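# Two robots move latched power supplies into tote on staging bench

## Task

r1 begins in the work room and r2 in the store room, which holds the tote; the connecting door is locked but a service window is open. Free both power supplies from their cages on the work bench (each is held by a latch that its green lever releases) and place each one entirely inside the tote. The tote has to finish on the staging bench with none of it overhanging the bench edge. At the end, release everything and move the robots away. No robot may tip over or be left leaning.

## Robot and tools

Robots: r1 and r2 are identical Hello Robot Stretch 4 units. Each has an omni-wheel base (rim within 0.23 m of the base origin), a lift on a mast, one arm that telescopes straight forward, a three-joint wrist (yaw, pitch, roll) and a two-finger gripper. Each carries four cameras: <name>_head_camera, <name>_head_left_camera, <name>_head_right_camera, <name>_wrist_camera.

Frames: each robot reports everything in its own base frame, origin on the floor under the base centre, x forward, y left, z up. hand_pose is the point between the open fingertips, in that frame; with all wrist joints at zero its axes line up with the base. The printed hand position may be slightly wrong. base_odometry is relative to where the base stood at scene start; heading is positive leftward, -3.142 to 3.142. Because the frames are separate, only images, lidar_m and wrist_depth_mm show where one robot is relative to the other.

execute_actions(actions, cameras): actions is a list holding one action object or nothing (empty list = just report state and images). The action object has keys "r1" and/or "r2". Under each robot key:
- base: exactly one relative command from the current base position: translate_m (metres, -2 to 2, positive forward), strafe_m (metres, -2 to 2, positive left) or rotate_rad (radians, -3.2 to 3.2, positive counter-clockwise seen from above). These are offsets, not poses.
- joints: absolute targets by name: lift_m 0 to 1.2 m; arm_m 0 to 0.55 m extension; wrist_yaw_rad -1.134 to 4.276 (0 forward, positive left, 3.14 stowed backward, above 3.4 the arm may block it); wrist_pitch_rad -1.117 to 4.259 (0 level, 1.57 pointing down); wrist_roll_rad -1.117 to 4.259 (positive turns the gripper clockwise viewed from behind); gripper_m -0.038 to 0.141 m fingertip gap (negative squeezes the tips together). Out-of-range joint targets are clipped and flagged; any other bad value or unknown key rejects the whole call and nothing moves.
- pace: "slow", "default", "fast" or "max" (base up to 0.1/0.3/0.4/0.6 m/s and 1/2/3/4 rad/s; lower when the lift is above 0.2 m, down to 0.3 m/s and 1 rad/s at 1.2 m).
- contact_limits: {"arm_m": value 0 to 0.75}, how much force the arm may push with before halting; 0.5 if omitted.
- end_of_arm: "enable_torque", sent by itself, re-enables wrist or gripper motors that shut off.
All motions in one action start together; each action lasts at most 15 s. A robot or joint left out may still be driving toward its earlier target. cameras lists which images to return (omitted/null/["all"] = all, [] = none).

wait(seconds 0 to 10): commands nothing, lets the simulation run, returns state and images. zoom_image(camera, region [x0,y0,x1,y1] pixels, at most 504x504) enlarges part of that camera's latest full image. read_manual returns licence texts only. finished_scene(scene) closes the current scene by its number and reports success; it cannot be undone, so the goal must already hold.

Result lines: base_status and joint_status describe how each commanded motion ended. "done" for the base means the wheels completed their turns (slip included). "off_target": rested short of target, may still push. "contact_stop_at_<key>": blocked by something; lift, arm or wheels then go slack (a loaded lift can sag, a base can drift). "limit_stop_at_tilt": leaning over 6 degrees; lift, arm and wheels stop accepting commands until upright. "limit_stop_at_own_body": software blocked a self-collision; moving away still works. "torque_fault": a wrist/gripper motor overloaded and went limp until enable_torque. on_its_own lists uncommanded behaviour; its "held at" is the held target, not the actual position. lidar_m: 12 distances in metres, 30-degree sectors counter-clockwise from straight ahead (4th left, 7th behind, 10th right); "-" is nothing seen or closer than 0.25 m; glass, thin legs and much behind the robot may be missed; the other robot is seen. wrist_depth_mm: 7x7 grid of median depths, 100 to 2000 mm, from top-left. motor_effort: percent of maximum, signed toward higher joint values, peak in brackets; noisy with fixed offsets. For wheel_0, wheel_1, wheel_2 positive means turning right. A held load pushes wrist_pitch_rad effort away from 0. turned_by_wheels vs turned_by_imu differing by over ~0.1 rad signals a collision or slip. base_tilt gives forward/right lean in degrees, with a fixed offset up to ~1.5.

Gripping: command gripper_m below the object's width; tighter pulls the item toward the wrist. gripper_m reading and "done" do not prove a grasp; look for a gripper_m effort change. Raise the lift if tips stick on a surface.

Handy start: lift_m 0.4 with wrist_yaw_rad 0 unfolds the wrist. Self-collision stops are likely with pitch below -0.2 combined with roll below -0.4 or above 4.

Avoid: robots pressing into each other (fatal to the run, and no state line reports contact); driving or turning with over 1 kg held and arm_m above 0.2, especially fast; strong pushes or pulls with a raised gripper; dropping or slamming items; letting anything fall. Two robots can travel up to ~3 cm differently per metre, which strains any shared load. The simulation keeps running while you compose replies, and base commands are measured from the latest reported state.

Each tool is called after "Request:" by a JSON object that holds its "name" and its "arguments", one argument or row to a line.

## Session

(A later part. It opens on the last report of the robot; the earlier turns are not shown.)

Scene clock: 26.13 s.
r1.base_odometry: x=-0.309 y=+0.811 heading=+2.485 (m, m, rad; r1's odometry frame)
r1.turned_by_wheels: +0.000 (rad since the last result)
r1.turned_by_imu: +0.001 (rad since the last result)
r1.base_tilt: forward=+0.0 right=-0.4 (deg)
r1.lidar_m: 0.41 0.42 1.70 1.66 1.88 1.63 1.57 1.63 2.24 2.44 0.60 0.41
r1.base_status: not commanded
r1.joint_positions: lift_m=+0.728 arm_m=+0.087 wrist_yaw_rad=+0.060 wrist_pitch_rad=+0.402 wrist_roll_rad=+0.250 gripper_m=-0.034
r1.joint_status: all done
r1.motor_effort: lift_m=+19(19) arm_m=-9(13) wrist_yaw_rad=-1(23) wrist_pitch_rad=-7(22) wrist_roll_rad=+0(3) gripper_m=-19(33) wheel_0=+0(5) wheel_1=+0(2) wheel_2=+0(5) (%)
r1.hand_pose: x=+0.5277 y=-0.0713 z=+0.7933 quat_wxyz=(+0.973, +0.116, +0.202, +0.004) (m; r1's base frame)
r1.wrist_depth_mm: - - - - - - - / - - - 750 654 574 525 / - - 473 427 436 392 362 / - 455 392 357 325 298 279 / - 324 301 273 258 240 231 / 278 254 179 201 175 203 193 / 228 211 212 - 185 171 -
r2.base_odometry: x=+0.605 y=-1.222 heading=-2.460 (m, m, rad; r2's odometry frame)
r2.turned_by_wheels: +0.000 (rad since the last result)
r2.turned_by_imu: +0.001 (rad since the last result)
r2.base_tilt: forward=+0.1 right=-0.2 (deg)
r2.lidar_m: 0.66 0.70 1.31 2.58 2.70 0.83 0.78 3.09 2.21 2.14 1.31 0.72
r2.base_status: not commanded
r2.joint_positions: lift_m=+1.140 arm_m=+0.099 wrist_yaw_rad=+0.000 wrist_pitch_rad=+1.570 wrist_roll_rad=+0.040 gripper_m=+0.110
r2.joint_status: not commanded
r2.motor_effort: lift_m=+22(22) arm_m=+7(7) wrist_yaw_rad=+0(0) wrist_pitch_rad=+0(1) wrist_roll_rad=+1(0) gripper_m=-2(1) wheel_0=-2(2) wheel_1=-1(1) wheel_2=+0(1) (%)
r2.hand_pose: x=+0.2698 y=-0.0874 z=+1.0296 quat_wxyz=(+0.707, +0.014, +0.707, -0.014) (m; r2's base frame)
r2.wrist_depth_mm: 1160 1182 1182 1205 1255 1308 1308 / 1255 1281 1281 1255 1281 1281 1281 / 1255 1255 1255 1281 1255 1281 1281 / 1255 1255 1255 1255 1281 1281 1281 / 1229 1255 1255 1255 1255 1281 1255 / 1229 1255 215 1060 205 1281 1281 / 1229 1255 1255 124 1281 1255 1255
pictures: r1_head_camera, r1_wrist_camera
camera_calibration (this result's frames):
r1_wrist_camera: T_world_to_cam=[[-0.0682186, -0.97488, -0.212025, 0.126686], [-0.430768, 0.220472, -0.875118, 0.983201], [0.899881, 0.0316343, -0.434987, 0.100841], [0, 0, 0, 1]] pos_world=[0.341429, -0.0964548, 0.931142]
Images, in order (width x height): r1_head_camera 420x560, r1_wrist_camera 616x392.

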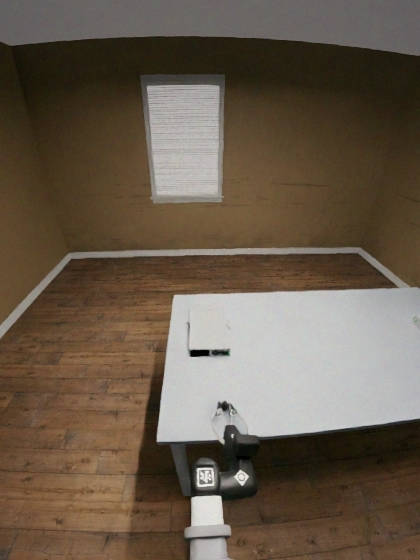

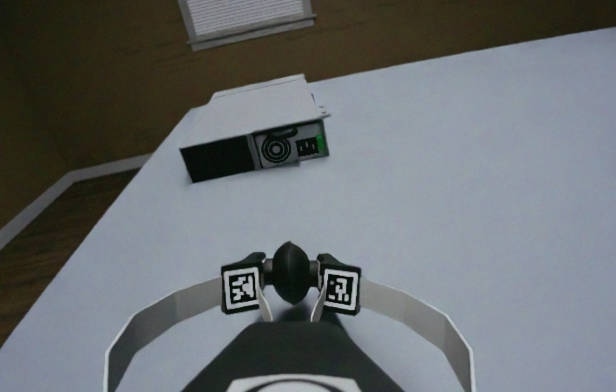

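Request:
{"name": "execute_actions", "arguments": {
  "actions": [
    {"r1":{"base":{"strafe_m":-0.009},"joints":{"arm_m":0.275,"lift_m":0.739,"gripper_m":0.06}}}
  ],
  "cameras": ["r1_wrist_camera"]
}}

Request:
{"name": "execute_actions", "arguments": {
  "actions": [
    {"r1":{"joints":{"arm_m":0.291},"contact_limits":{"arm_m":0.1},"pace":"slow"}}
  ],
  "cameras": ["r1_wrist_camera"]
}}

Request:
{"name": "zoom_image", "arguments": {
  "camera": "r1_wrist_camera",
  "region": [180, 200, 420, 330]
}}

Scene clock: 28.23 s.
r1.base_odometry: x=-0.303 y=+0.818 heading=+2.485 (m, m, rad; r1's odometry frame)
r1.turned_by_wheels: +0.000 (rad since the last result)
r1.turned_by_imu: +0.000 (rad since the last result)
r1.base_tilt: forward=+0.0 right=-0.4 (deg)
r1.lidar_m: 0.39 0.45 1.73 1.68 1.90 1.64 1.56 1.64 2.26 2.41 0.60 0.43
r1.base_status: done
r1.joint_positions: lift_m=+0.739 arm_m=+0.273 wrist_yaw_rad=+0.060 wrist_pitch_rad=+0.402 wrist_roll_rad=+0.250 gripper_m=+0.060
r1.joint_status: all done
r1.motor_effort: lift_m=+23(25) arm_m=+9(5) wrist_yaw_rad=-2(1) wrist_pitch_rad=-8(8) wrist_roll_rad=-1(1) gripper_m=-1(18) wheel_0=+0(6) wheel_1=+0(8) wheel_2=+0(1) (%)
r1.hand_pose: x=+0.7146 y=-0.0713 z=+0.8041 quat_wxyz=(+0.973, +0.116, +0.202, +0.004) (m; r1's base frame)
r1.wrist_depth_mm: - - - - - - - / - - - - - 603 544 / - - 442 427 462 415 384 / - 466 307 290 345 317 296 / - 304 255 262 268 256 244 / 296 270 198 236 198 213 204 / 240 224 223 - 196 181 180
r2.base_odometry: x=+0.605 y=-1.222 heading=-2.460 (m, m, rad; r2's odometry frame)
r2.turned_by_wheels: +0.000 (rad since the last result)
r2.turned_by_imu: +0.001 (rad since the last result)
r2.base_tilt: forward=+0.1 right=-0.3 (deg)
r2.lidar_m: 0.65 0.73 1.26 2.58 2.68 0.84 0.78 3.10 2.23 2.14 1.28 0.72
r2.base_status: not commanded
r2.joint_positions: lift_m=+1.140 arm_m=+0.099 wrist_yaw_rad=+0.000 wrist_pitch_rad=+1.570 wrist_roll_rad=+0.040 gripper_m=+0.110
r2.joint_status: not commanded
r2.motor_effort: lift_m=+22(22) arm_m=+7(7) wrist_yaw_rad=+0(1) wrist_pitch_rad=+0(1) wrist_roll_rad=-1(1) gripper_m=-1(1) wheel_0=-2(2) wheel_1=-1(1) wheel_2=+0(0) (%)
r2.hand_pose: x=+0.2698 y=-0.0874 z=+1.0296 quat_wxyz=(+0.707, +0.014, +0.707, -0.014) (m; r2's base frame)
r2.wrist_depth_mm: 1138 1160 1182 1229 1229 1281 1308 / 1255 1255 1281 1281 1281 1281 1281 / 1281 1255 1281 1281 1255 1255 1308 / 1281 1281 1255 1255 1281 1281 1281 / 1229 1229 1255 1281 1255 1255 1281 / 1255 1255 214 1042 206 1255 1281 / 1229 1229 1255 123 1255 1255 1255
pictures: r1_wrist_camera
camera_calibration (this result's frames):
r1_wrist_camera: T_world_to_cam=[[-0.0680158, -0.974885, -0.212068, 0.141647], [-0.430501, 0.220431, -0.875259, 1.07305], [0.900024, 0.031764, -0.434682, -0.062991], [0, 0, 0, 1]] pos_world=[0.528278, -0.096444, 0.941856]
Images, in order (width x height): r1_wrist_camera 616x392.

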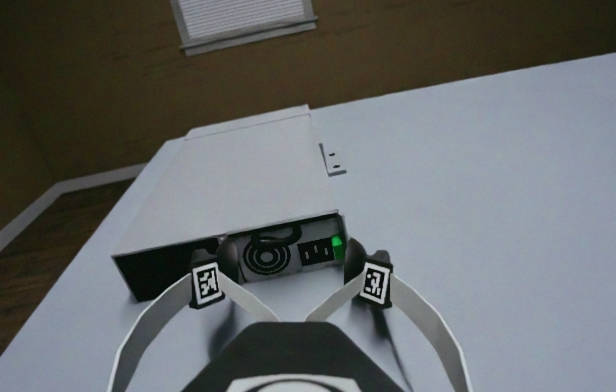

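Scene clock: 29.30 s.
r1.base_odometry: x=-0.303 y=+0.818 heading=+2.485 (m, m, rad; r1's odometry frame)
r1.turned_by_wheels: +0.000 (rad since the last result)
r1.turned_by_imu: +0.000 (rad since the last result)
r1.base_tilt: forward=+0.0 right=-0.4 (deg)
r1.lidar_m: 0.40 0.44 1.72 1.67 1.89 1.65 1.55 1.62 2.28 2.42 0.60 0.44
r1.base_status: not commanded
r1.joint_positions: lift_m=+0.739 arm_m=+0.289 wrist_yaw_rad=+0.060 wrist_pitch_rad=+0.407 wrist_roll_rad=+0.250 gripper_m=+0.060
r1.joint_status: all done
r1.motor_effort: lift_m=+23(23) arm_m=+11(13) wrist_yaw_rad=-1(2) wrist_pitch_rad=-21(21) wrist_roll_rad=-2(1) gripper_m=-3(3) wheel_0=+1(1) wheel_1=+0(0) wheel_2=+0(0) (%)
r1.contact_limits: arm_m 0.1
r1.hand_pose: x=+0.7297 y=-0.0714 z=+0.8029 quat_wxyz=(+0.972, +0.116, +0.204, +0.004) (m; r1's base frame)
r1.wrist_depth_mm: - - - - - - - / - - - - - 580 525 / - - 430 415 449 404 373 / - 455 298 282 336 310 290 / 1863 276 244 243 264 251 240 / 291 262 199 231 198 211 200 / 236 220 220 - 193 179 178
r2.base_odometry: x=+0.605 y=-1.222 heading=-2.460 (m, m, rad; r2's odometry frame)
r2.turned_by_wheels: +0.000 (rad since the last result)
r2.turned_by_imu: +0.000 (rad since the last result)
r2.base_tilt: forward=+0.2 right=-0.2 (deg)
r2.lidar_m: 0.66 0.69 1.30 2.58 2.67 0.83 0.80 3.09 2.22 2.13 1.27 0.73
r2.base_status: not commanded
r2.joint_positions: lift_m=+1.140 arm_m=+0.099 wrist_yaw_rad=+0.000 wrist_pitch_rad=+1.570 wrist_roll_rad=+0.040 gripper_m=+0.110
r2.joint_status: not commanded
r2.motor_effort: lift_m=+22(22) arm_m=+7(7) wrist_yaw_rad=+0(0) wrist_pitch_rad=-1(1) wrist_roll_rad=+0(1) gripper_m=-1(1) wheel_0=-2(2) wheel_1=-1(1) wheel_2=+0(0) (%)
r2.hand_pose: x=+0.2698 y=-0.0874 z=+1.0296 quat_wxyz=(+0.707, +0.014, +0.707, -0.014) (m; r2's base frame)
r2.wrist_depth_mm: 1160 1205 1182 1229 1281 1255 1281 / 1255 1281 1255 1281 1255 1308 1281 / 1255 1255 1255 1281 1281 1308 1281 / 1255 1255 1255 1229 1255 1281 1281 / 1255 1229 1281 1255 1255 1281 1281 / 1255 1255 214 1042 205 1255 1255 / 1255 1255 1255 124 1255 1281 1255
pictures: r1_wrist_camera
camera_calibration (this result's frames):
r1_wrist_camera: T_world_to_cam=[[-0.0692494, -0.97495, -0.211371, 0.142637], [-0.434442, 0.220206, -0.873367, 1.07985], [0.898034, 0.0313485, -0.438808, -0.0723755], [0, 0, 0, 1]] pos_world=[0.544007, -0.0964574, 0.941499]
Images, in order (width x height): r1_wrist_camera 616x392.

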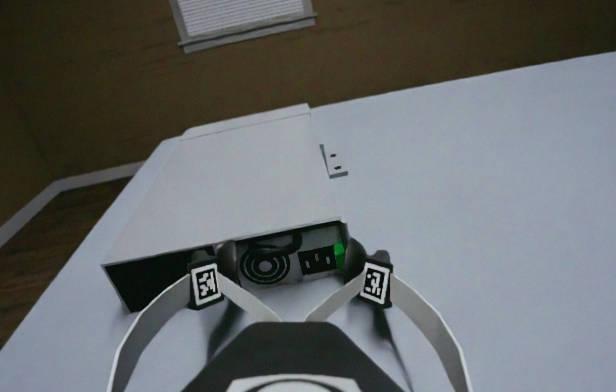

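Region (180, 200, 420, 330) of r1_wrist_camera's 616x392 image, scaled by 2.100; it fills the top 273 rows of this view, and the rest is white.

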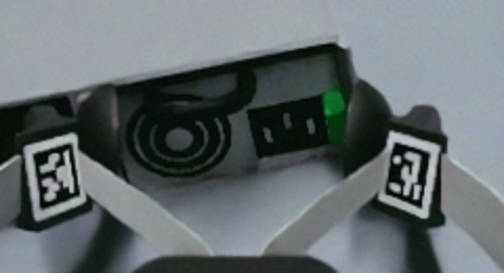

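Request:
{"name": "execute_actions", "arguments": {
  "actions": [
    {"r1":{"base":{"strafe_m":0.006},"joints":{"arm_m":0.288,"gripper_m":0.042},"pace":"slow"}}
  ],
  "cameras": ["r1_wrist_camera"]
}}

Request:
{"name": "zoom_image", "arguments": {
  "camera": "r1_wrist_camera",
  "region": [180, 200, 420, 330]
}}

Scene clock: 30.53 s.
r1.base_odometry: x=-0.307 y=+0.814 heading=+2.485 (m, m, rad; r1's odometry frame)
r1.turned_by_wheels: +0.000 (rad since the last result)
r1.turned_by_imu: +0.000 (rad since the last result)
r1.base_tilt: forward=-0.1 right=-0.3 (deg)
r1.lidar_m: 0.41 0.41 1.72 1.63 1.88 1.66 1.55 1.64 2.25 2.44 0.57 0.44
r1.base_status: done
r1.joint_positions: lift_m=+0.739 arm_m=+0.289 wrist_yaw_rad=+0.055 wrist_pitch_rad=+0.406 wrist_roll_rad=+0.250 gripper_m=+0.042
r1.joint_status: all done
r1.motor_effort: lift_m=+23(23) arm_m=-6(8) wrist_yaw_rad=+11(14) wrist_pitch_rad=-18(21) wrist_roll_rad=-2(2) gripper_m=-5(3) wheel_0=-4(6) wheel_1=+1(7) wheel_2=-3(3) (%)
r1.hand_pose: x=+0.7294 y=-0.0726 z=+0.8030 quat_wxyz=(+0.972, +0.116, +0.203, +0.002) (m; r1's base frame)
r1.wrist_depth_mm: - - - - - - - / - - - - - 591 535 / - - 430 415 452 407 377 / - 455 298 279 336 314 291 / 1921 276 244 243 270 252 242 / 290 264 198 232 197 211 202 / 236 220 220 - 194 181 178
r2.base_odometry: x=+0.605 y=-1.222 heading=-2.460 (m, m, rad; r2's odometry frame)
r2.turned_by_wheels: +0.000 (rad since the last result)
r2.turned_by_imu: +0.000 (rad since the last result)
r2.base_tilt: forward=+0.2 right=-0.1 (deg)
r2.lidar_m: 0.66 0.68 1.29 2.56 2.65 0.85 0.79 3.10 2.22 2.14 1.29 0.72
r2.base_status: not commanded
r2.joint_positions: lift_m=+1.140 arm_m=+0.099 wrist_yaw_rad=+0.000 wrist_pitch_rad=+1.570 wrist_roll_rad=+0.040 gripper_m=+0.110
r2.joint_status: not commanded
r2.motor_effort: lift_m=+22(22) arm_m=+7(7) wrist_yaw_rad=+0(0) wrist_pitch_rad=-1(1) wrist_roll_rad=+1(2) gripper_m=+0(1) wheel_0=-2(2) wheel_1=-1(1) wheel_2=+0(0) (%)
r2.hand_pose: x=+0.2698 y=-0.0874 z=+1.0296 quat_wxyz=(+0.707, +0.014, +0.707, -0.014) (m; r2's base frame)
r2.wrist_depth_mm: 1160 1160 1160 1229 1255 1281 1281 / 1229 1255 1281 1281 1281 1281 1281 / 1255 1255 1255 1281 1281 1281 1281 / 1255 1255 1255 1255 1281 1281 1281 / 1255 1255 1281 1281 1255 1281 1255 / 1229 1255 213 1042 206 1255 1281 / 1255 1281 1255 124 1255 1255 1281
pictures: r1_wrist_camera
camera_calibration (this result's frames):
r1_wrist_camera: T_world_to_cam=[[-0.0735382, -0.974576, -0.211648, 0.144868], [-0.432985, 0.222377, -0.87354, 1.07936], [0.898397, 0.0274016, -0.438329, -0.0729807], [0, 0, 0, 1]] pos_world=[0.543566, -0.0968412, 0.941538]
Images, in order (width x height): r1_wrist_camera 616x392.

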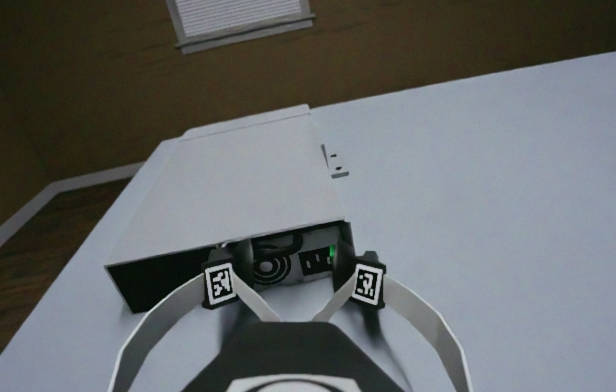

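Region (180, 200, 420, 330) of r1_wrist_camera's 616x392 image, scaled by 2.100; it fills the top 273 rows of this view, and the rest is white.

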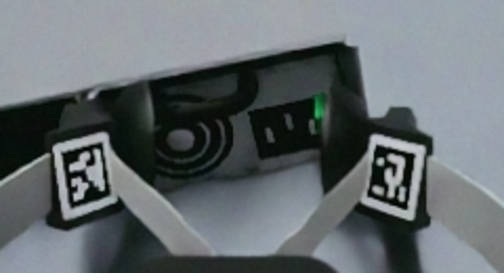

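Request:
{"name": "execute_actions", "arguments": {
  "actions": [
    {"r1":{"base":{"strafe_m":0.003},"joints":{"arm_m":0.299,"gripper_m":0.02},"contact_limits":{"arm_m":0.2},"pace":"slow"}}
  ],
  "cameras": ["r1_wrist_camera"]
}}

Request:
{"name": "zoom_image", "arguments": {
  "camera": "r1_wrist_camera",
  "region": [180, 200, 420, 330]
}}

Scene clock: 31.83 s.
r1.base_odometry: x=-0.309 y=+0.811 heading=+2.485 (m, m, rad; r1's odometry frame)
r1.turned_by_wheels: +0.000 (rad since the last result)
r1.turned_by_imu: +0.000 (rad since the last result)
r1.base_tilt: forward=-0.1 right=-0.4 (deg)
r1.lidar_m: 0.40 0.42 1.68 1.66 1.87 1.62 1.55 1.64 2.28 2.43 0.58 0.42
r1.base_status: done
r1.joint_positions: lift_m=+0.739 arm_m=+0.297 wrist_yaw_rad=+0.055 wrist_pitch_rad=+0.410 wrist_roll_rad=+0.250 gripper_m=+0.020
r1.joint_status: all done
r1.on_its_own: wrist_yaw_rad is at rest, and its effort (+14) is outside its rest range (-13 to +13); wrist_pitch_rad is at rest, and its effort (-28) is outside its rest range (-23 to +23)
r1.motor_effort: lift_m=+23(23) arm_m=+14(13) wrist_yaw_rad=+14(15) wrist_pitch_rad=-28(29) wrist_roll_rad=+0(1) gripper_m=-12(12) wheel_0=+0(7) wheel_1=+0(3) wheel_2=-5(5) (%)
r1.contact_limits: arm_m 0.2
r1.hand_pose: x=+0.7365 y=-0.0728 z=+0.8020 quat_wxyz=(+0.972, +0.116, +0.205, +0.001) (m; r1's base frame)
r1.wrist_depth_mm: - - - - - - - / - - - - - 569 521 / - - 424 407 442 399 368 / - 445 296 271 336 306 287 / 1921 266 239 237 260 250 239 / 286 256 191 230 193 209 201 / 235 218 218 - 193 179 177
r2.base_odometry: x=+0.605 y=-1.222 heading=-2.460 (m, m, rad; r2's odometry frame)
r2.turned_by_wheels: +0.000 (rad since the last result)
r2.turned_by_imu: +0.000 (rad since the last result)
r2.base_tilt: forward=+0.1 right=-0.2 (deg)
r2.lidar_m: 0.65 0.70 1.30 2.56 2.68 0.82 0.78 3.09 2.23 2.15 1.32 0.72
r2.base_status: not commanded
r2.joint_positions: lift_m=+1.140 arm_m=+0.099 wrist_yaw_rad=+0.000 wrist_pitch_rad=+1.570 wrist_roll_rad=+0.040 gripper_m=+0.110
r2.joint_status: not commanded
r2.motor_effort: lift_m=+21(22) arm_m=+7(7) wrist_yaw_rad=+0(0) wrist_pitch_rad=+0(1) wrist_roll_rad=+3(0) gripper_m=-1(1) wheel_0=-2(2) wheel_1=-1(1) wheel_2=+0(0) (%)
r2.hand_pose: x=+0.2698 y=-0.0874 z=+1.0296 quat_wxyz=(+0.707, +0.014, +0.707, -0.014) (m; r2's base frame)
r2.wrist_depth_mm: 1160 1182 1182 1205 1255 1308 1308 / 1255 1255 1255 1255 1281 1308 1281 / 1255 1229 1281 1281 1308 1308 1281 / 1255 1255 1281 1255 1281 1281 1281 / 1255 1255 1229 1255 1281 1281 1281 / 1229 1255 214 1042 204 1255 1281 / 1229 1229 1255 124 1281 1281 1255
pictures: r1_wrist_camera
camera_calibration (this result's frames):
r1_wrist_camera: T_world_to_cam=[[-0.0750754, -0.974562, -0.21117, 0.1457], [-0.436082, 0.222531, -0.871959, 1.08261], [0.89677, 0.0266246, -0.441695, -0.075872], [0, 0, 0, 1]] pos_world=[0.551084, -0.0969002, 0.941245]
Images, in order (width x height): r1_wrist_camera 616x392.

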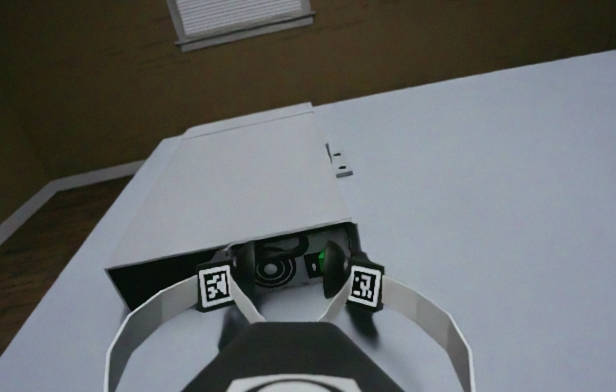

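Region (180, 200, 420, 330) of r1_wrist_camera's 616x392 image, scaled by 2.100; it fills the top 273 rows of this view, and the rest is white.

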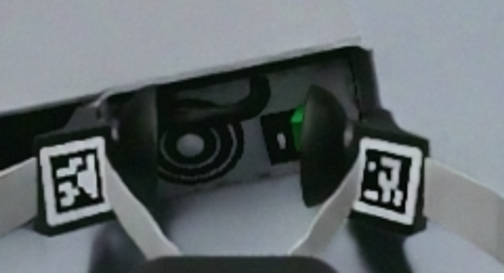

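Request:
{"name": "execute_actions", "arguments": {
  "actions": [
    {"r1":{"joints":{"arm_m":0.307,"lift_m":0.736,"gripper_m":-0.01},"contact_limits":{"arm_m":0.25},"pace":"slow"}}
  ],
  "cameras": ["r1_wrist_camera"]
}}

Request:
{"name": "zoom_image", "arguments": {
  "camera": "r1_wrist_camera",
  "region": [180, 200, 420, 330]
}}

Scene clock: 33.43 s.
r1.base_odometry: x=-0.308 y=+0.811 heading=+2.485 (m, m, rad; r1's odometry frame)
r1.turned_by_wheels: +0.000 (rad since the last result)
r1.turned_by_imu: +0.000 (rad since the last result)
r1.base_tilt: forward=-0.1 right=-0.3 (deg)
r1.lidar_m: 0.41 0.42 1.68 1.64 1.87 1.64 1.53 1.64 2.28 2.45 0.59 0.43
r1.base_status: not commanded
r1.joint_positions: lift_m=+0.736 arm_m=+0.305 wrist_yaw_rad=+0.054 wrist_pitch_rad=+0.412 wrist_roll_rad=+0.249 gripper_m=-0.009
r1.joint_status: all done
r1.on_its_own: wrist_yaw_rad is at rest, and its effort (+14) is outside its rest range (-13 to +13); wrist_pitch_rad is at rest, and its effort (-36) is outside its rest range (-23 to +23)
r1.motor_effort: lift_m=+18(21) arm_m=+13(17) wrist_yaw_rad=+14(24) wrist_pitch_rad=-36(38) wrist_roll_rad=+0(2) gripper_m=-24(24) wheel_0=+2(2) wheel_1=+2(2) wheel_2=-8(9) (%)
r1.contact_limits: arm_m 0.25
r1.hand_pose: x=+0.7442 y=-0.0729 z=+0.7989 quat_wxyz=(+0.972, +0.116, +0.206, +0.001) (m; r1's base frame)
r1.wrist_depth_mm: - - - - - - - / - - - - - 559 512 / - - 404 392 433 389 359 / - 415 285 263 324 300 281 / 1921 257 227 229 254 245 235 / 281 233 201 227 186 199 196 / 229 216 213 - 189 177 173
r2.base_odometry: x=+0.605 y=-1.222 heading=-2.460 (m, m, rad; r2's odometry frame)
r2.turned_by_wheels: +0.000 (rad since the last result)
r2.turned_by_imu: +0.000 (rad since the last result)
r2.base_tilt: forward=+0.2 right=-0.2 (deg)
r2.lidar_m: 0.65 0.70 1.31 2.56 2.68 0.83 0.77 3.09 2.19 2.14 1.31 0.72
r2.base_status: not commanded
r2.joint_positions: lift_m=+1.140 arm_m=+0.099 wrist_yaw_rad=+0.000 wrist_pitch_rad=+1.570 wrist_roll_rad=+0.040 gripper_m=+0.110
r2.joint_status: not commanded
r2.motor_effort: lift_m=+21(22) arm_m=+7(7) wrist_yaw_rad=+0(0) wrist_pitch_rad=-1(1) wrist_roll_rad=-1(0) gripper_m=-1(1) wheel_0=-2(2) wheel_1=-1(1) wheel_2=+0(0) (%)
r2.hand_pose: x=+0.2698 y=-0.0874 z=+1.0296 quat_wxyz=(+0.707, +0.014, +0.707, -0.014) (m; r2's base frame)
r2.wrist_depth_mm: 1160 1182 1182 1229 1255 1281 1281 / 1255 1255 1255 1281 1308 1281 1255 / 1229 1255 1281 1281 1281 1281 1308 / 1255 1255 1255 1281 1281 1308 1281 / 1229 1255 1255 1281 1255 1255 1281 / 1255 1255 213 1042 206 1281 1255 / 1255 1255 1281 124 1255 1255 1281
pictures: r1_wrist_camera
camera_calibration (this result's frames):
r1_wrist_camera: T_world_to_cam=[[-0.0756834, -0.974665, -0.210478, 0.145412], [-0.43788, 0.222128, -0.87116, 1.08398], [0.895842, 0.0262319, -0.443598, -0.082039], [0, 0, 0, 1]] pos_world=[0.559152, -0.0969019, 0.938533]
Images, in order (width x height): r1_wrist_camera 616x392.

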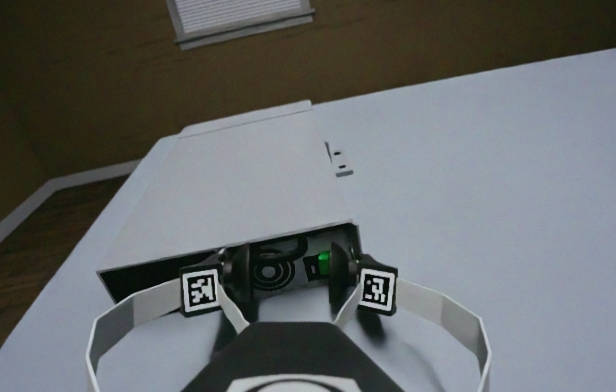

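Region (180, 200, 420, 330) of r1_wrist_camera's 616x392 image, scaled by 2.100; it fills the top 273 rows of this view, and the rest is white.

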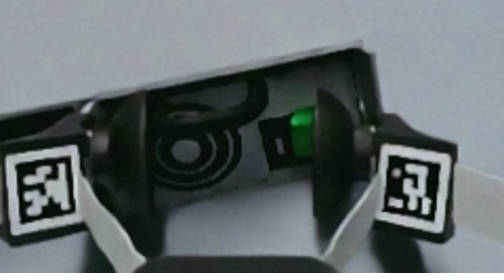

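Better seated. Squeeze more.

Request:
{"name": "execute_actions", "arguments": {
  "actions": [
    {"r1":{"joints":{"arm_m":0.312,"lift_m":0.732,"gripper_m":-0.035},"contact_limits":{"arm_m":0.25},"pace":"slow"}}
  ],
  "cameras": ["r1_wrist_camera"]
}}

Request:
{"name": "zoom_image", "arguments": {
  "camera": "r1_wrist_camera",
  "region": [180, 200, 420, 330]
}}

Scene clock: 34.70 s.
r1.base_odometry: x=-0.308 y=+0.811 heading=+2.485 (m, m, rad; r1's odometry frame)
r1.turned_by_wheels: +0.000 (rad since the last result)
r1.turned_by_imu: +0.000 (rad since the last result)
r1.base_tilt: forward=-0.1 right=-0.4 (deg)
r1.lidar_m: 0.40 0.44 1.73 1.67 1.88 1.64 1.55 1.64 2.27 2.43 0.61 0.44
r1.base_status: not commanded
r1.joint_positions: lift_m=+0.732 arm_m=+0.310 wrist_yaw_rad=+0.054 wrist_pitch_rad=+0.411 wrist_roll_rad=+0.249 gripper_m=-0.034
r1.joint_status: all done
r1.on_its_own: wrist_yaw_rad is at rest, and its effort (+15) is outside its rest range (-13 to +13); wrist_pitch_rad is at rest, and its effort (-32) is outside its rest range (-23 to +23)
r1.motor_effort: lift_m=+18(16) arm_m=+13(18) wrist_yaw_rad=+15(22) wrist_pitch_rad=-32(36) wrist_roll_rad=+1(2) gripper_m=-28(26) wheel_0=+2(2) wheel_1=+2(2) wheel_2=-8(8) (%)
r1.contact_limits: arm_m 0.25
r1.hand_pose: x=+0.7494 y=-0.0729 z=+0.7953 quat_wxyz=(+0.972, +0.116, +0.206, +0.001) (m; r1's base frame)
r1.wrist_depth_mm: - - - - - - - / - - - - - 544 508 / - - 394 387 427 382 353 / - 413 278 257 320 294 277 / 1808 249 220 223 249 239 230 / 274 172 193 223 182 193 192 / 222 214 210 - 186 174 -
r2.base_odometry: x=+0.605 y=-1.222 heading=-2.460 (m, m, rad; r2's odometry frame)
r2.turned_by_wheels: +0.000 (rad since the last result)
r2.turned_by_imu: +0.000 (rad since the last result)
r2.base_tilt: forward=+0.1 right=-0.2 (deg)
r2.lidar_m: 0.65 0.70 1.30 2.56 2.68 0.82 0.79 3.12 2.22 2.15 1.29 0.72
r2.base_status: not commanded
r2.joint_positions: lift_m=+1.140 arm_m=+0.099 wrist_yaw_rad=+0.000 wrist_pitch_rad=+1.570 wrist_roll_rad=+0.040 gripper_m=+0.110
r2.joint_status: not commanded
r2.motor_effort: lift_m=+21(22) arm_m=+7(7) wrist_yaw_rad=+0(0) wrist_pitch_rad=+0(1) wrist_roll_rad=+1(3) gripper_m=-1(0) wheel_0=-2(3) wheel_1=-1(1) wheel_2=+0(0) (%)
r2.hand_pose: x=+0.2698 y=-0.0874 z=+1.0296 quat_wxyz=(+0.707, +0.014, +0.707, -0.014) (m; r2's base frame)
r2.wrist_depth_mm: 1138 1160 1182 1205 1255 1281 1281 / 1255 1281 1255 1281 1281 1281 1281 / 1255 1255 1255 1281 1255 1281 1281 / 1255 1255 1281 1281 1255 1281 1281 / 1255 1255 1255 1255 1255 1281 1281 / 1229 1229 213 1042 205 1255 1281 / 1229 1229 1229 124 1281 1281 1255
pictures: r1_wrist_camera
camera_calibration (this result's frames):
r1_wrist_camera: T_world_to_cam=[[-0.0752646, -0.974709, -0.210424, 0.144701], [-0.436716, 0.221929, -0.871795, 1.08272], [0.896445, 0.0262803, -0.442375, -0.0897166], [0, 0, 0, 1]] pos_world=[0.564157, -0.0968873, 0.934667]
Images, in order (width x height): r1_wrist_camera 616x392.

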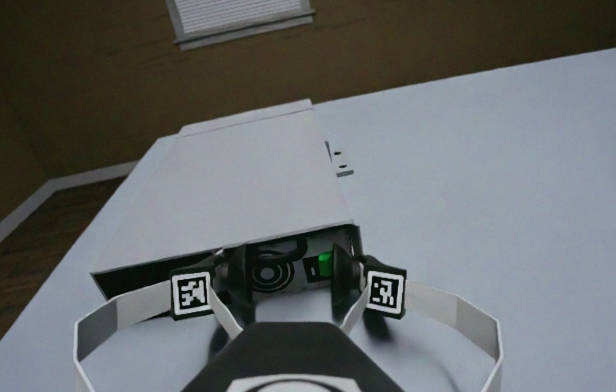

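Region (180, 200, 420, 330) of r1_wrist_camera's 616x392 image, scaled by 2.100; it fills the top 273 rows of this view, and the rest is white.

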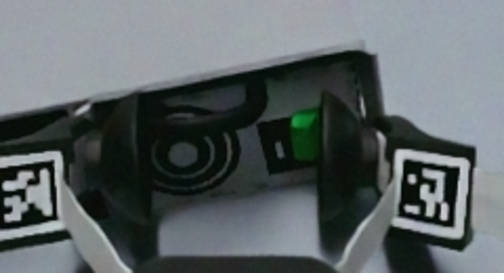

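Short pull first to check.

Request:
{"name": "execute_actions", "arguments": {
  "actions": [
    {"r1":{"joints":{"arm_m":0.27},"pace":"slow"}}
  ],
  "cameras": ["r1_wrist_camera"]
}}

Scene clock: 36.33 s.
r1.base_odometry: x=-0.309 y=+0.811 heading=+2.485 (m, m, rad; r1's odometry frame)
r1.turned_by_wheels: +0.000 (rad since the last result)
r1.turned_by_imu: +0.001 (rad since the last result)
r1.base_tilt: forward=-0.1 right=-0.4 (deg)
r1.lidar_m: 0.40 0.42 1.71 1.66 1.89 1.64 1.55 1.64 2.29 2.44 0.61 0.43
r1.base_status: not commanded
r1.joint_positions: lift_m=+0.732 arm_m=+0.272 wrist_yaw_rad=+0.060 wrist_pitch_rad=+0.402 wrist_roll_rad=+0.250 gripper_m=-0.034
r1.joint_status: all done
r1.motor_effort: lift_m=+20(19) arm_m=-9(13) wrist_yaw_rad=-1(14) wrist_pitch_rad=-8(32) wrist_roll_rad=-2(1) gripper_m=-19(36) wheel_0=+0(3) wheel_1=+0(2) wheel_2=+0(8) (%)
r1.hand_pose: x=+0.7127 y=-0.0713 z=+0.7973 quat_wxyz=(+0.973, +0.116, +0.202, +0.004) (m; r1's base frame)
r1.wrist_depth_mm: - - - - - - - / - - - - - 585 525 / - - 418 397 445 402 368 / - 452 293 262 330 301 283 / - 307 283 243 260 245 235 / 283 259 181 198 174 205 196 / 231 214 216 - 188 174 174
r2.base_odometry: x=+0.605 y=-1.222 heading=-2.460 (m, m, rad; r2's odometry frame)
r2.turned_by_wheels: +0.000 (rad since the last result)
r2.turned_by_imu: +0.000 (rad since the last result)
r2.base_tilt: forward=+0.1 right=-0.2 (deg)
r2.lidar_m: 0.66 0.69 1.28 2.58 2.65 0.84 0.79 3.10 2.22 2.16 1.29 0.71
r2.base_status: not commanded
r2.joint_positions: lift_m=+1.140 arm_m=+0.099 wrist_yaw_rad=+0.000 wrist_pitch_rad=+1.570 wrist_roll_rad=+0.040 gripper_m=+0.110
r2.joint_status: not commanded
r2.motor_effort: lift_m=+22(22) arm_m=+8(7) wrist_yaw_rad=+0(0) wrist_pitch_rad=-1(1) wrist_roll_rad=-3(1) gripper_m=-1(2) wheel_0=-2(2) wheel_1=-1(1) wheel_2=+0(0) (%)
r2.hand_pose: x=+0.2698 y=-0.0874 z=+1.0296 quat_wxyz=(+0.707, +0.014, +0.707, -0.014) (m; r2's base frame)
r2.wrist_depth_mm: 1160 1182 1182 1205 1255 1281 1308 / 1255 1229 1281 1281 1281 1308 1281 / 1255 1255 1255 1281 1281 1281 1281 / 1281 1255 1255 1255 1281 1281 1281 / 1229 1255 1255 1281 1281 1255 1281 / 1255 1255 214 1025 205 1281 1281 / 1255 1255 1229 124 1281 1255 1281
pictures: r1_wrist_camera
camera_calibration (this result's frames):
r1_wrist_camera: T_world_to_cam=[[-0.0681604, -0.974829, -0.212281, 0.140358], [-0.430613, 0.220682, -0.875141, 1.06633], [0.899959, 0.031761, -0.434815, -0.0641023], [0, 0, 0, 1]] pos_world=[0.526431, -0.0964588, 0.935112]
Images, in order (width x height): r1_wrist_camera 616x392.

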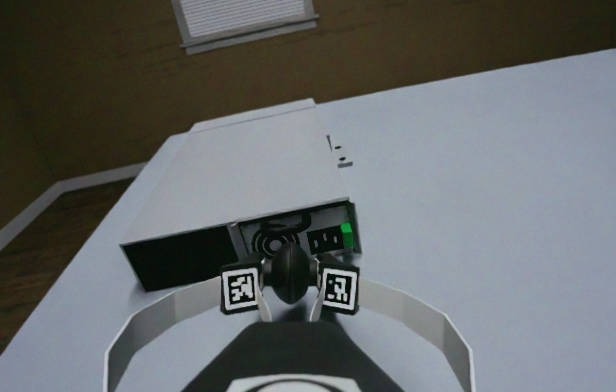

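Request:
{"name": "zoom_image", "arguments": {
  "camera": "r1_wrist_camera",
  "region": [210, 190, 390, 290]
}}

Region (210, 190, 390, 290) of r1_wrist_camera's 616x392 image, scaled by 2.800.

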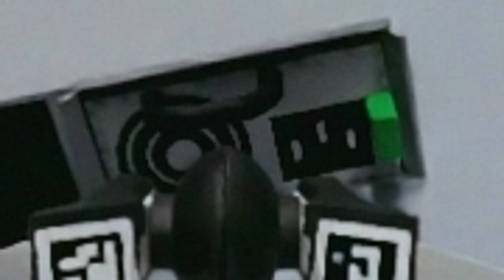

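Request:
{"name": "execute_actions", "arguments": {
  "actions": [
    {"r1":{"base":{"strafe_m":-0.009},"joints":{"arm_m":0.268,"lift_m":0.739,"gripper_m":0.06}}}
  ],
  "cameras": []
}}

Request:
{"name": "execute_actions", "arguments": {
  "actions": [
    {"r1":{"joints":{"arm_m":0.290},"contact_limits":{"arm_m":0.1},"pace":"slow"}}
  ],
  "cameras": ["r1_wrist_camera"]
}}

Request:
{"name": "zoom_image", "arguments": {
  "camera": "r1_wrist_camera",
  "region": [180, 200, 420, 330]
}}

Scene clock: 38.90 s.
r1.base_odometry: x=-0.303 y=+0.819 heading=+2.485 (m, m, rad; r1's odometry frame)
r1.turned_by_wheels: +0.000 (rad since the last result)
r1.turned_by_imu: +0.000 (rad since the last result)
r1.base_tilt: forward=-0.1 right=-0.4 (deg)
r1.lidar_m: 0.40 0.40 1.71 1.67 1.90 1.64 1.56 1.66 2.26 2.42 0.61 0.44
r1.base_status: done
r1.joint_positions: lift_m=+0.739 arm_m=+0.270 wrist_yaw_rad=+0.060 wrist_pitch_rad=+0.402 wrist_roll_rad=+0.250 gripper_m=+0.060
r1.joint_status: all done
r1.motor_effort: lift_m=+22(23) arm_m=-9(10) wrist_yaw_rad=-3(2) wrist_pitch_rad=-6(7) wrist_roll_rad=+0(1) gripper_m=-1(18) wheel_0=+1(6) wheel_1=+0(5) wheel_2=+0(1) (%)
r1.hand_pose: x=+0.7107 y=-0.0713 z=+0.8041 quat_wxyz=(+0.973, +0.116, +0.202, +0.004) (m; r1's base frame)
r1.wrist_depth_mm: - - - - - - - / - - - - - 597 539 / - - 442 424 459 413 384 / - 466 307 290 343 317 296 / - 304 259 266 268 255 244 / 297 271 198 236 198 213 204 / 240 224 224 - 195 182 179
r2.base_odometry: x=+0.605 y=-1.222 heading=-2.460 (m, m, rad; r2's odometry frame)
r2.turned_by_wheels: +0.000 (rad since the last result)
r2.turned_by_imu: +0.001 (rad since the last result)
r2.base_tilt: forward=+0.1 right=-0.2 (deg)
r2.lidar_m: 0.66 0.70 1.30 2.57 2.66 0.84 0.80 3.10 2.21 2.14 1.29 0.72
r2.base_status: not commanded
r2.joint_positions: lift_m=+1.140 arm_m=+0.099 wrist_yaw_rad=+0.000 wrist_pitch_rad=+1.570 wrist_roll_rad=+0.040 gripper_m=+0.110
r2.joint_status: not commanded
r2.motor_effort: lift_m=+22(22) arm_m=+7(7) wrist_yaw_rad=+0(0) wrist_pitch_rad=-1(0) wrist_roll_rad=+0(0) gripper_m=+0(2) wheel_0=-2(2) wheel_1=-1(1) wheel_2=+0(0) (%)
r2.hand_pose: x=+0.2698 y=-0.0874 z=+1.0296 quat_wxyz=(+0.707, +0.014, +0.707, -0.014) (m; r2's base frame)
r2.wrist_depth_mm: 1138 1182 1182 1229 1255 1281 1308 / 1255 1255 1281 1281 1308 1281 1308 / 1229 1255 1255 1281 1255 1281 1281 / 1281 1255 1229 1255 1281 1281 1308 / 1229 1255 1281 1255 1255 1308 1255 / 1255 1229 214 1042 205 1281 1281 / 1255 1229 1255 124 1255 1281 1255
pictures: none
No camera images: the call's "cameras" was empty. Leave "cameras" out to get every camera's image.

Scene clock: 40.13 s.
r1.base_odometry: x=-0.303 y=+0.818 heading=+2.485 (m, m, rad; r1's odometry frame)
r1.turned_by_wheels: +0.000 (rad since the last result)
r1.turned_by_imu: +0.000 (rad since the last result)
r1.base_tilt: forward=+0.0 right=-0.3 (deg)
r1.lidar_m: 0.39 0.44 1.72 1.66 1.84 1.62 1.55 1.64 2.29 2.43 0.59 0.42
r1.base_status: not commanded
r1.joint_positions: lift_m=+0.739 arm_m=+0.288 wrist_yaw_rad=+0.060 wrist_pitch_rad=+0.406 wrist_roll_rad=+0.250 gripper_m=+0.060
r1.joint_status: all done
r1.motor_effort: lift_m=+23(23) arm_m=+10(11) wrist_yaw_rad=-2(2) wrist_pitch_rad=-19(19) wrist_roll_rad=+0(0) gripper_m=-2(1) wheel_0=+0(1) wheel_1=+0(0) wheel_2=+0(0) (%)
r1.contact_limits: arm_m 0.1
r1.hand_pose: x=+0.7289 y=-0.0714 z=+0.8031 quat_wxyz=(+0.972, +0.116, +0.204, +0.004) (m; r1's base frame)
r1.wrist_depth_mm: - - - - - - - / - - - - - 585 535 / - - 433 415 449 404 373 / - 455 297 285 338 309 290 / 1921 276 244 245 265 251 242 / 290 264 199 233 198 210 202 / 236 220 221 - 193 180 177
r2.base_odometry: x=+0.605 y=-1.222 heading=-2.460 (m, m, rad; r2's odometry frame)
r2.turned_by_wheels: +0.000 (rad since the last result)
r2.turned_by_imu: +0.000 (rad since the last result)
r2.base_tilt: forward=+0.1 right=-0.2 (deg)
r2.lidar_m: 0.67 0.71 1.28 2.58 2.67 0.83 0.79 3.13 2.24 2.15 1.28 0.72
r2.base_status: not commanded
r2.joint_positions: lift_m=+1.140 arm_m=+0.099 wrist_yaw_rad=+0.000 wrist_pitch_rad=+1.570 wrist_roll_rad=+0.040 gripper_m=+0.110
r2.joint_status: not commanded
r2.motor_effort: lift_m=+22(22) arm_m=+8(7) wrist_yaw_rad=+0(0) wrist_pitch_rad=+0(1) wrist_roll_rad=+0(0) gripper_m=-2(1) wheel_0=-2(2) wheel_1=-1(1) wheel_2=+0(1) (%)
r2.hand_pose: x=+0.2698 y=-0.0874 z=+1.0296 quat_wxyz=(+0.707, +0.014, +0.707, -0.014) (m; r2's base frame)
r2.wrist_depth_mm: 1138 1182 1160 1229 1255 1281 1281 / 1255 1281 1255 1308 1281 1281 1281 / 1255 1281 1255 1281 1281 1308 1281 / 1229 1281 1281 1255 1281 1281 1281 / 1229 1255 1255 1281 1255 1255 1281 / 1255 1229 214 1042 206 1281 1281 / 1229 1255 1255 124 1255 1281 1255
pictures: r1_wrist_camera
camera_calibration (this result's frames):
r1_wrist_camera: T_world_to_cam=[[-0.0690378, -0.974926, -0.211551, 0.142645], [-0.433868, 0.220294, -0.87363, 1.07945], [0.898328, 0.0314717, -0.438197, -0.0722745], [0, 0, 0, 1]] pos_world=[0.543114, -0.0964546, 0.941548]
Images, in order (width x height): r1_wrist_camera 616x392.

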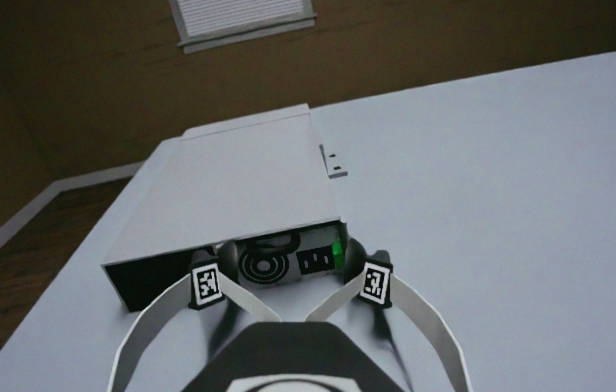

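Region (180, 200, 420, 330) of r1_wrist_camera's 616x392 image, scaled by 2.100; it fills the top 273 rows of this view, and the rest is white.

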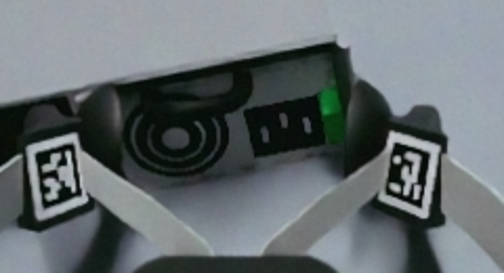

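Request:
{"name": "execute_actions", "arguments": {
  "actions": [
    {"r1":{"joints":{"arm_m":0.287,"wrist_yaw_rad":0.085,"gripper_m":0.042},"pace":"slow"}}
  ],
  "cameras": ["r1_wrist_camera"]
}}

Request:
{"name": "zoom_image", "arguments": {
  "camera": "r1_wrist_camera",
  "region": [180, 200, 420, 330]
}}

Scene clock: 41.40 s.
r1.base_odometry: x=-0.303 y=+0.819 heading=+2.484 (m, m, rad; r1's odometry frame)
r1.turned_by_wheels: -0.001 (rad since the last result)
r1.turned_by_imu: -0.001 (rad since the last result)
r1.base_tilt: forward=+0.0 right=-0.4 (deg)
r1.lidar_m: 0.40 0.43 1.72 1.66 1.89 1.65 1.56 1.63 2.27 2.43 0.58 0.43
r1.base_status: not commanded
r1.joint_positions: lift_m=+0.739 arm_m=+0.288 wrist_yaw_rad=+0.075 wrist_pitch_rad=+0.406 wrist_roll_rad=+0.250 gripper_m=+0.042
r1.joint_status: all done
r1.on_its_own: wrist_yaw_rad is at rest, and its effort (+26) is outside its rest range (-13 to +13)
r1.motor_effort: lift_m=+23(23) arm_m=-7(10) wrist_yaw_rad=+26(27) wrist_pitch_rad=-18(19) wrist_roll_rad=+0(1) gripper_m=-9(8) wheel_0=-4(4) wheel_1=-3(3) wheel_2=-4(4) (%)
r1.hand_pose: x=+0.7299 y=-0.0672 z=+0.8030 quat_wxyz=(+0.972, +0.114, +0.205, +0.012) (m; r1's base frame)
r1.wrist_depth_mm: - - - - - - - / - - - - - 585 535 / - - 430 415 452 407 375 / - 452 298 283 338 312 294 / 1921 278 243 243 266 251 241 / 290 263 197 234 200 212 202 / 236 220 221 - 195 180 178
r2.base_odometry: x=+0.605 y=-1.222 heading=-2.460 (m, m, rad; r2's odometry frame)
r2.turned_by_wheels: +0.000 (rad since the last result)
r2.turned_by_imu: +0.000 (rad since the last result)
r2.base_tilt: forward=+0.1 right=-0.2 (deg)
r2.lidar_m: 0.65 0.72 1.29 2.58 2.71 0.84 0.79 3.10 2.21 2.12 1.31 0.71
r2.base_status: not commanded
r2.joint_positions: lift_m=+1.140 arm_m=+0.099 wrist_yaw_rad=+0.000 wrist_pitch_rad=+1.570 wrist_roll_rad=+0.040 gripper_m=+0.110
r2.joint_status: not commanded
r2.motor_effort: lift_m=+22(22) arm_m=+7(7) wrist_yaw_rad=+0(0) wrist_pitch_rad=+0(1) wrist_roll_rad=+0(0) gripper_m=-1(1) wheel_0=-2(2) wheel_1=-1(1) wheel_2=+0(0) (%)
r2.hand_pose: x=+0.2698 y=-0.0874 z=+1.0296 quat_wxyz=(+0.707, +0.014, +0.707, -0.014) (m; r2's base frame)
r2.wrist_depth_mm: 1160 1160 1182 1205 1281 1308 1308 / 1255 1255 1281 1281 1281 1281 1281 / 1255 1255 1255 1255 1281 1281 1308 / 1229 1281 1255 1255 1281 1281 1281 / 1255 1229 1255 1255 1281 1281 1281 / 1229 1255 213 1042 206 1255 1281 / 1229 1255 1255 124 1229 1255 1281
pictures: r1_wrist_camera
camera_calibration (this result's frames):
r1_wrist_camera: T_world_to_cam=[[-0.0540818, -0.975832, -0.211723, 0.135941], [-0.4375, 0.213755, -0.873443, 1.08097], [0.897591, 0.0453913, -0.438487, -0.0716705], [0, 0, 0, 1]] pos_world=[0.544606, -0.095153, 0.94152]
Images, in order (width x height): r1_wrist_camera 616x392.

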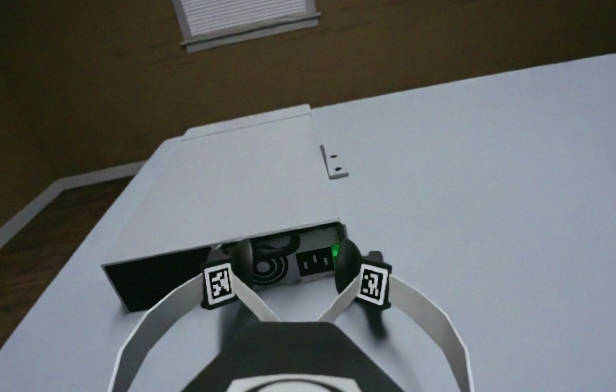

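Region (180, 200, 420, 330) of r1_wrist_camera's 616x392 image, scaled by 2.100; it fills the top 273 rows of this view, and the rest is white.

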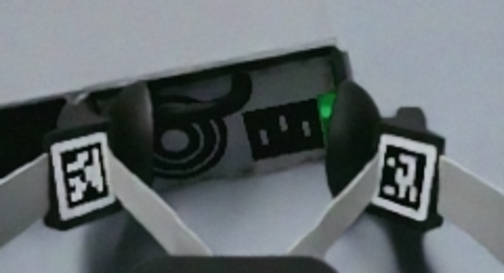

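Right pad caught on cage's outer wall. Back off 3 mm.

Request:
{"name": "execute_actions", "arguments": {
  "actions": [
    {"r1":{"joints":{"arm_m":0.283},"pace":"slow"}}
  ],
  "cameras": ["r1_wrist_camera"]
}}

Request:
{"name": "zoom_image", "arguments": {
  "camera": "r1_wrist_camera",
  "region": [180, 200, 420, 330]
}}

Scene clock: 42.23 s.
r1.base_odometry: x=-0.303 y=+0.819 heading=+2.484 (m, m, rad; r1's odometry frame)
r1.turned_by_wheels: +0.000 (rad since the last result)
r1.turned_by_imu: +0.001 (rad since the last result)
r1.base_tilt: forward=+0.0 right=-0.3 (deg)
r1.lidar_m: 0.41 0.43 1.71 1.65 1.88 1.61 1.57 1.64 2.27 2.43 0.62 0.43
r1.base_status: not commanded
r1.joint_positions: lift_m=+0.739 arm_m=+0.285 wrist_yaw_rad=+0.081 wrist_pitch_rad=+0.404 wrist_roll_rad=+0.250 gripper_m=+0.042
r1.joint_status: all done
r1.motor_effort: lift_m=+23(23) arm_m=-9(7) wrist_yaw_rad=+11(28) wrist_pitch_rad=-12(19) wrist_roll_rad=-1(2) gripper_m=-5(6) wheel_0=-3(4) wheel_1=-2(3) wheel_2=-2(4) (%)
r1.hand_pose: x=+0.7270 y=-0.0657 z=+0.8036 quat_wxyz=(+0.972, +0.114, +0.204, +0.014) (m; r1's base frame)
r1.wrist_depth_mm: - - - - - - - / - - - - - 591 544 / - - 439 415 462 407 377 / - 484 303 283 343 314 296 / - 289 249 246 270 254 244 / 294 265 198 233 198 213 204 / 238 221 223 - 195 180 179
r2.base_odometry: x=+0.605 y=-1.222 heading=-2.460 (m, m, rad; r2's odometry frame)
r2.turned_by_wheels: +0.000 (rad since the last result)
r2.turned_by_imu: +0.000 (rad since the last result)
r2.base_tilt: forward=+0.1 right=-0.2 (deg)
r2.lidar_m: 0.66 0.70 1.29 2.56 2.68 0.85 0.80 3.12 2.21 2.15 1.31 0.72
r2.base_status: not commanded
r2.joint_positions: lift_m=+1.140 arm_m=+0.099 wrist_yaw_rad=+0.000 wrist_pitch_rad=+1.570 wrist_roll_rad=+0.040 gripper_m=+0.110
r2.joint_status: not commanded
r2.motor_effort: lift_m=+21(22) arm_m=+7(7) wrist_yaw_rad=+0(0) wrist_pitch_rad=-1(1) wrist_roll_rad=-3(0) gripper_m=-1(1) wheel_0=-2(2) wheel_1=-1(1) wheel_2=+0(0) (%)
r2.hand_pose: x=+0.2698 y=-0.0874 z=+1.0296 quat_wxyz=(+0.707, +0.014, +0.707, -0.014) (m; r2's base frame)
r2.wrist_depth_mm: 1160 1182 1160 1205 1255 1281 1308 / 1255 1255 1281 1281 1281 1281 1281 / 1255 1255 1281 1281 1281 1255 1308 / 1281 1229 1281 1255 1281 1281 1281 / 1229 1255 1255 1281 1281 1281 1281 / 1229 1255 214 1060 206 1255 1281 / 1255 1229 1255 124 1281 1255 1255
pictures: r1_wrist_camera
camera_calibration (this result's frames):
r1_wrist_camera: T_world_to_cam=[[-0.0483425, -0.976052, -0.212097, 0.133478], [-0.43658, 0.211636, -0.874419, 1.07988], [0.898366, 0.0503259, -0.436356, -0.0707525], [0, 0, 0, 1]] pos_world=[0.541469, -0.0946989, 0.941704]
Images, in order (width x height): r1_wrist_camera 616x392.

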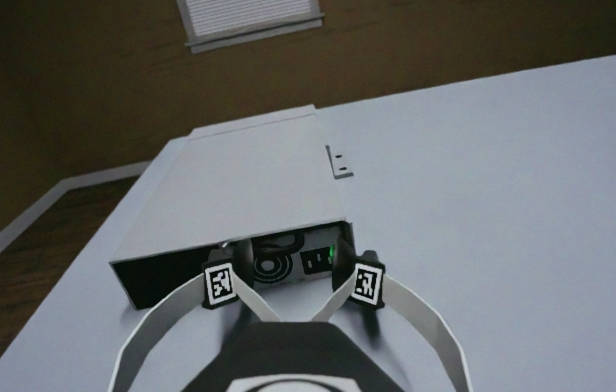

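Region (180, 200, 420, 330) of r1_wrist_camera's 616x392 image, scaled by 2.100; it fills the top 273 rows of this view, and the rest is white.

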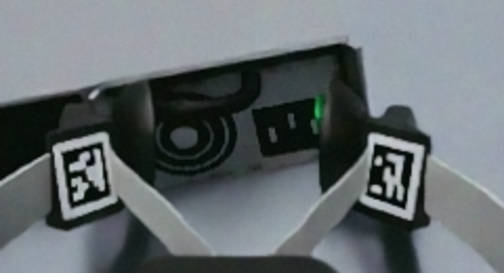

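Request:
{"name": "execute_actions", "arguments": {
  "actions": [
    {"r1":{"joints":{"arm_m":0.294,"wrist_yaw_rad":0.11,"gripper_m":0.032},"contact_limits":{"arm_m":0.2},"pace":"slow"}}
  ],
  "cameras": ["r1_wrist_camera"]
}}

Request:
{"name": "zoom_image", "arguments": {
  "camera": "r1_wrist_camera",
  "region": [180, 200, 420, 330]
}}

Scene clock: 43.27 s.
r1.base_odometry: x=-0.303 y=+0.818 heading=+2.484 (m, m, rad; r1's odometry frame)
r1.turned_by_wheels: +0.000 (rad since the last result)
r1.turned_by_imu: +0.000 (rad since the last result)
r1.base_tilt: forward=-0.1 right=-0.3 (deg)
r1.lidar_m: 0.39 0.44 1.74 1.65 1.92 1.64 1.54 1.64 2.28 2.42 0.60 0.44
r1.base_status: not commanded
r1.joint_positions: lift_m=+0.739 arm_m=+0.292 wrist_yaw_rad=+0.101 wrist_pitch_rad=+0.408 wrist_roll_rad=+0.250 gripper_m=+0.032
r1.joint_status: all done
r1.on_its_own: wrist_yaw_rad is at rest, and its effort (+24) is outside its rest range (-13 to +13); wrist_pitch_rad is at rest, and its effort (-24) is outside its rest range (-23 to +23)
r1.motor_effort: lift_m=+23(23) arm_m=+13(12) wrist_yaw_rad=+24(25) wrist_pitch_rad=-24(23) wrist_roll_rad=-1(1) gripper_m=-6(7) wheel_0=-2(3) wheel_1=-2(2) wheel_2=-6(6) (%)
r1.contact_limits: arm_m 0.2
r1.hand_pose: x=+0.7348 y=-0.0603 z=+0.8025 quat_wxyz=(+0.972, +0.112, +0.207, +0.024) (m; r1's base frame)
r1.wrist_depth_mm: - - - - - - - / - - - - - 585 525 / - - 439 397 449 404 373 / - 480 298 268 338 309 291 / 1863 281 242 238 260 252 241 / 291 260 189 232 195 211 202 / 237 219 220 - 193 180 178
r2.base_odometry: x=+0.605 y=-1.222 heading=-2.460 (m, m, rad; r2's odometry frame)
r2.turned_by_wheels: +0.000 (rad since the last result)
r2.turned_by_imu: +0.000 (rad since the last result)
r2.base_tilt: forward=+0.1 right=-0.2 (deg)
r2.lidar_m: 0.65 0.70 1.29 2.56 2.67 0.82 0.80 3.11 2.23 2.15 1.29 0.72
r2.base_status: not commanded
r2.joint_positions: lift_m=+1.140 arm_m=+0.099 wrist_yaw_rad=+0.000 wrist_pitch_rad=+1.570 wrist_roll_rad=+0.040 gripper_m=+0.110
r2.joint_status: not commanded
r2.motor_effort: lift_m=+22(22) arm_m=+8(7) wrist_yaw_rad=-1(0) wrist_pitch_rad=-1(0) wrist_roll_rad=+0(1) gripper_m=-1(1) wheel_0=-2(2) wheel_1=-1(1) wheel_2=+0(0) (%)
r2.hand_pose: x=+0.2698 y=-0.0874 z=+1.0296 quat_wxyz=(+0.707, +0.014, +0.707, -0.014) (m; r2's base frame)
r2.wrist_depth_mm: 1160 1205 1182 1205 1255 1281 1281 / 1255 1281 1281 1281 1255 1308 1308 / 1255 1281 1255 1281 1281 1281 1281 / 1255 1255 1281 1281 1281 1281 1281 / 1255 1229 1255 1255 1255 1255 1255 / 1255 1229 214 1042 205 1281 1281 / 1229 1255 1255 124 1281 1255 1281
pictures: r1_wrist_camera
camera_calibration (this result's frames):
r1_wrist_camera: T_world_to_cam=[[-0.0296952, -0.97691, -0.211579, 0.124718], [-0.444253, 0.202516, -0.872712, 1.08493], [0.895409, 0.0680791, -0.440008, -0.0723389], [0, 0, 0, 1]] pos_world=[0.55046, -0.0929529, 0.941392]
Images, in order (width x height): r1_wrist_camera 616x392.

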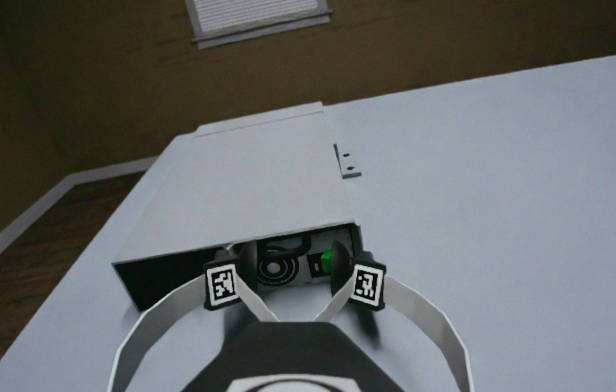

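Region (180, 200, 420, 330) of r1_wrist_camera's 616x392 image, scaled by 2.100; it fills the top 273 rows of this view, and the rest is white.

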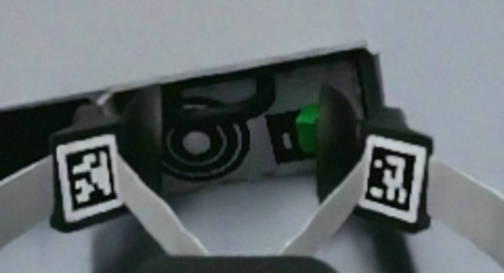

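Request:
{"name": "execute_actions", "arguments": {
  "actions": [
    {"r1":{"joints":{"arm_m":0.303,"lift_m":0.736,"gripper_m":0.0},"contact_limits":{"arm_m":0.25},"pace":"slow"}}
  ],
  "cameras": ["r1_wrist_camera"]
}}

Request:
{"name": "zoom_image", "arguments": {
  "camera": "r1_wrist_camera",
  "region": [180, 200, 420, 330]
}}

Scene clock: 44.90 s.
r1.base_odometry: x=-0.303 y=+0.818 heading=+2.484 (m, m, rad; r1's odometry frame)
r1.turned_by_wheels: +0.000 (rad since the last result)
r1.turned_by_imu: +0.000 (rad since the last result)
r1.base_tilt: forward=-0.1 right=-0.3 (deg)
r1.lidar_m: 0.38 0.43 1.71 1.68 1.88 1.65 1.55 1.62 2.26 2.41 0.60 0.40
r1.base_status: not commanded
r1.joint_positions: lift_m=+0.736 arm_m=+0.300 wrist_yaw_rad=+0.101 wrist_pitch_rad=+0.411 wrist_roll_rad=+0.250 gripper_m=+0.001
r1.joint_status: all done
r1.on_its_own: wrist_yaw_rad is at rest, and its effort (+26) is outside its rest range (-13 to +13); wrist_pitch_rad is at rest, and its effort (-34) is outside its rest range (-23 to +23)
r1.motor_effort: lift_m=+16(21) arm_m=+15(20) wrist_yaw_rad=+26(33) wrist_pitch_rad=-34(34) wrist_roll_rad=+2(2) gripper_m=-19(20) wheel_0=+0(3) wheel_1=+0(2) wheel_2=-11(12) (%)
r1.contact_limits: arm_m 0.25
r1.hand_pose: x=+0.7432 y=-0.0603 z=+0.7992 quat_wxyz=(+0.971, +0.111, +0.209, +0.024) (m; r1's base frame)
r1.wrist_depth_mm: - - - - - - - / - - - - - 564 521 / - - 410 377 439 392 364 / - 449 287 262 329 303 285 / 1863 267 233 230 254 245 236 / 281 241 187 229 187 200 198 / 230 216 216 - 190 177 175
r2.base_odometry: x=+0.605 y=-1.222 heading=-2.460 (m, m, rad; r2's odometry frame)
r2.turned_by_wheels: +0.000 (rad since the last result)
r2.turned_by_imu: +0.000 (rad since the last result)
r2.base_tilt: forward=+0.1 right=-0.2 (deg)
r2.lidar_m: 0.66 0.72 1.30 2.58 2.67 0.85 0.79 3.07 2.22 2.15 1.29 0.72
r2.base_status: not commanded
r2.joint_positions: lift_m=+1.140 arm_m=+0.099 wrist_yaw_rad=+0.000 wrist_pitch_rad=+1.570 wrist_roll_rad=+0.040 gripper_m=+0.110
r2.joint_status: not commanded
r2.motor_effort: lift_m=+22(22) arm_m=+7(7) wrist_yaw_rad=+0(0) wrist_pitch_rad=-1(1) wrist_roll_rad=+0(0) gripper_m=-1(2) wheel_0=-2(2) wheel_1=-1(1) wheel_2=+0(0) (%)
r2.hand_pose: x=+0.2698 y=-0.0874 z=+1.0296 quat_wxyz=(+0.707, +0.014, +0.707, -0.014) (m; r2's base frame)
r2.wrist_depth_mm: 1160 1182 1182 1205 1281 1308 1281 / 1255 1255 1281 1255 1281 1281 1308 / 1229 1255 1229 1281 1281 1255 1281 / 1255 1255 1255 1281 1281 1281 1255 / 1255 1255 1255 1255 1281 1281 1281 / 1205 1229 214 1042 206 1281 1281 / 1255 1229 1229 124 1281 1255 1281
pictures: r1_wrist_camera
camera_calibration (this result's frames):
r1_wrist_camera: T_world_to_cam=[[-0.0300527, -0.977099, -0.210652, 0.12377], [-0.447186, 0.201623, -0.87142, 1.08684], [0.893936, 0.0680124, -0.443005, -0.0778253], [0, 0, 0, 1]] pos_world=[0.559311, -0.092904, 0.93869]
Images, in order (width x height): r1_wrist_camera 616x392.

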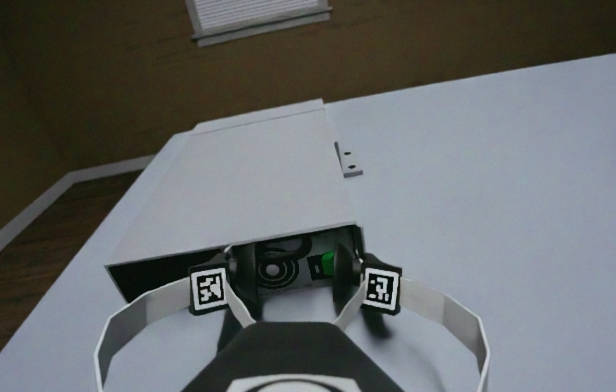

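Region (180, 200, 420, 330) of r1_wrist_camera's 616x392 image, scaled by 2.100; it fills the top 273 rows of this view, and the rest is white.

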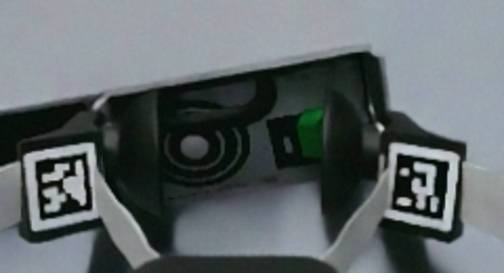

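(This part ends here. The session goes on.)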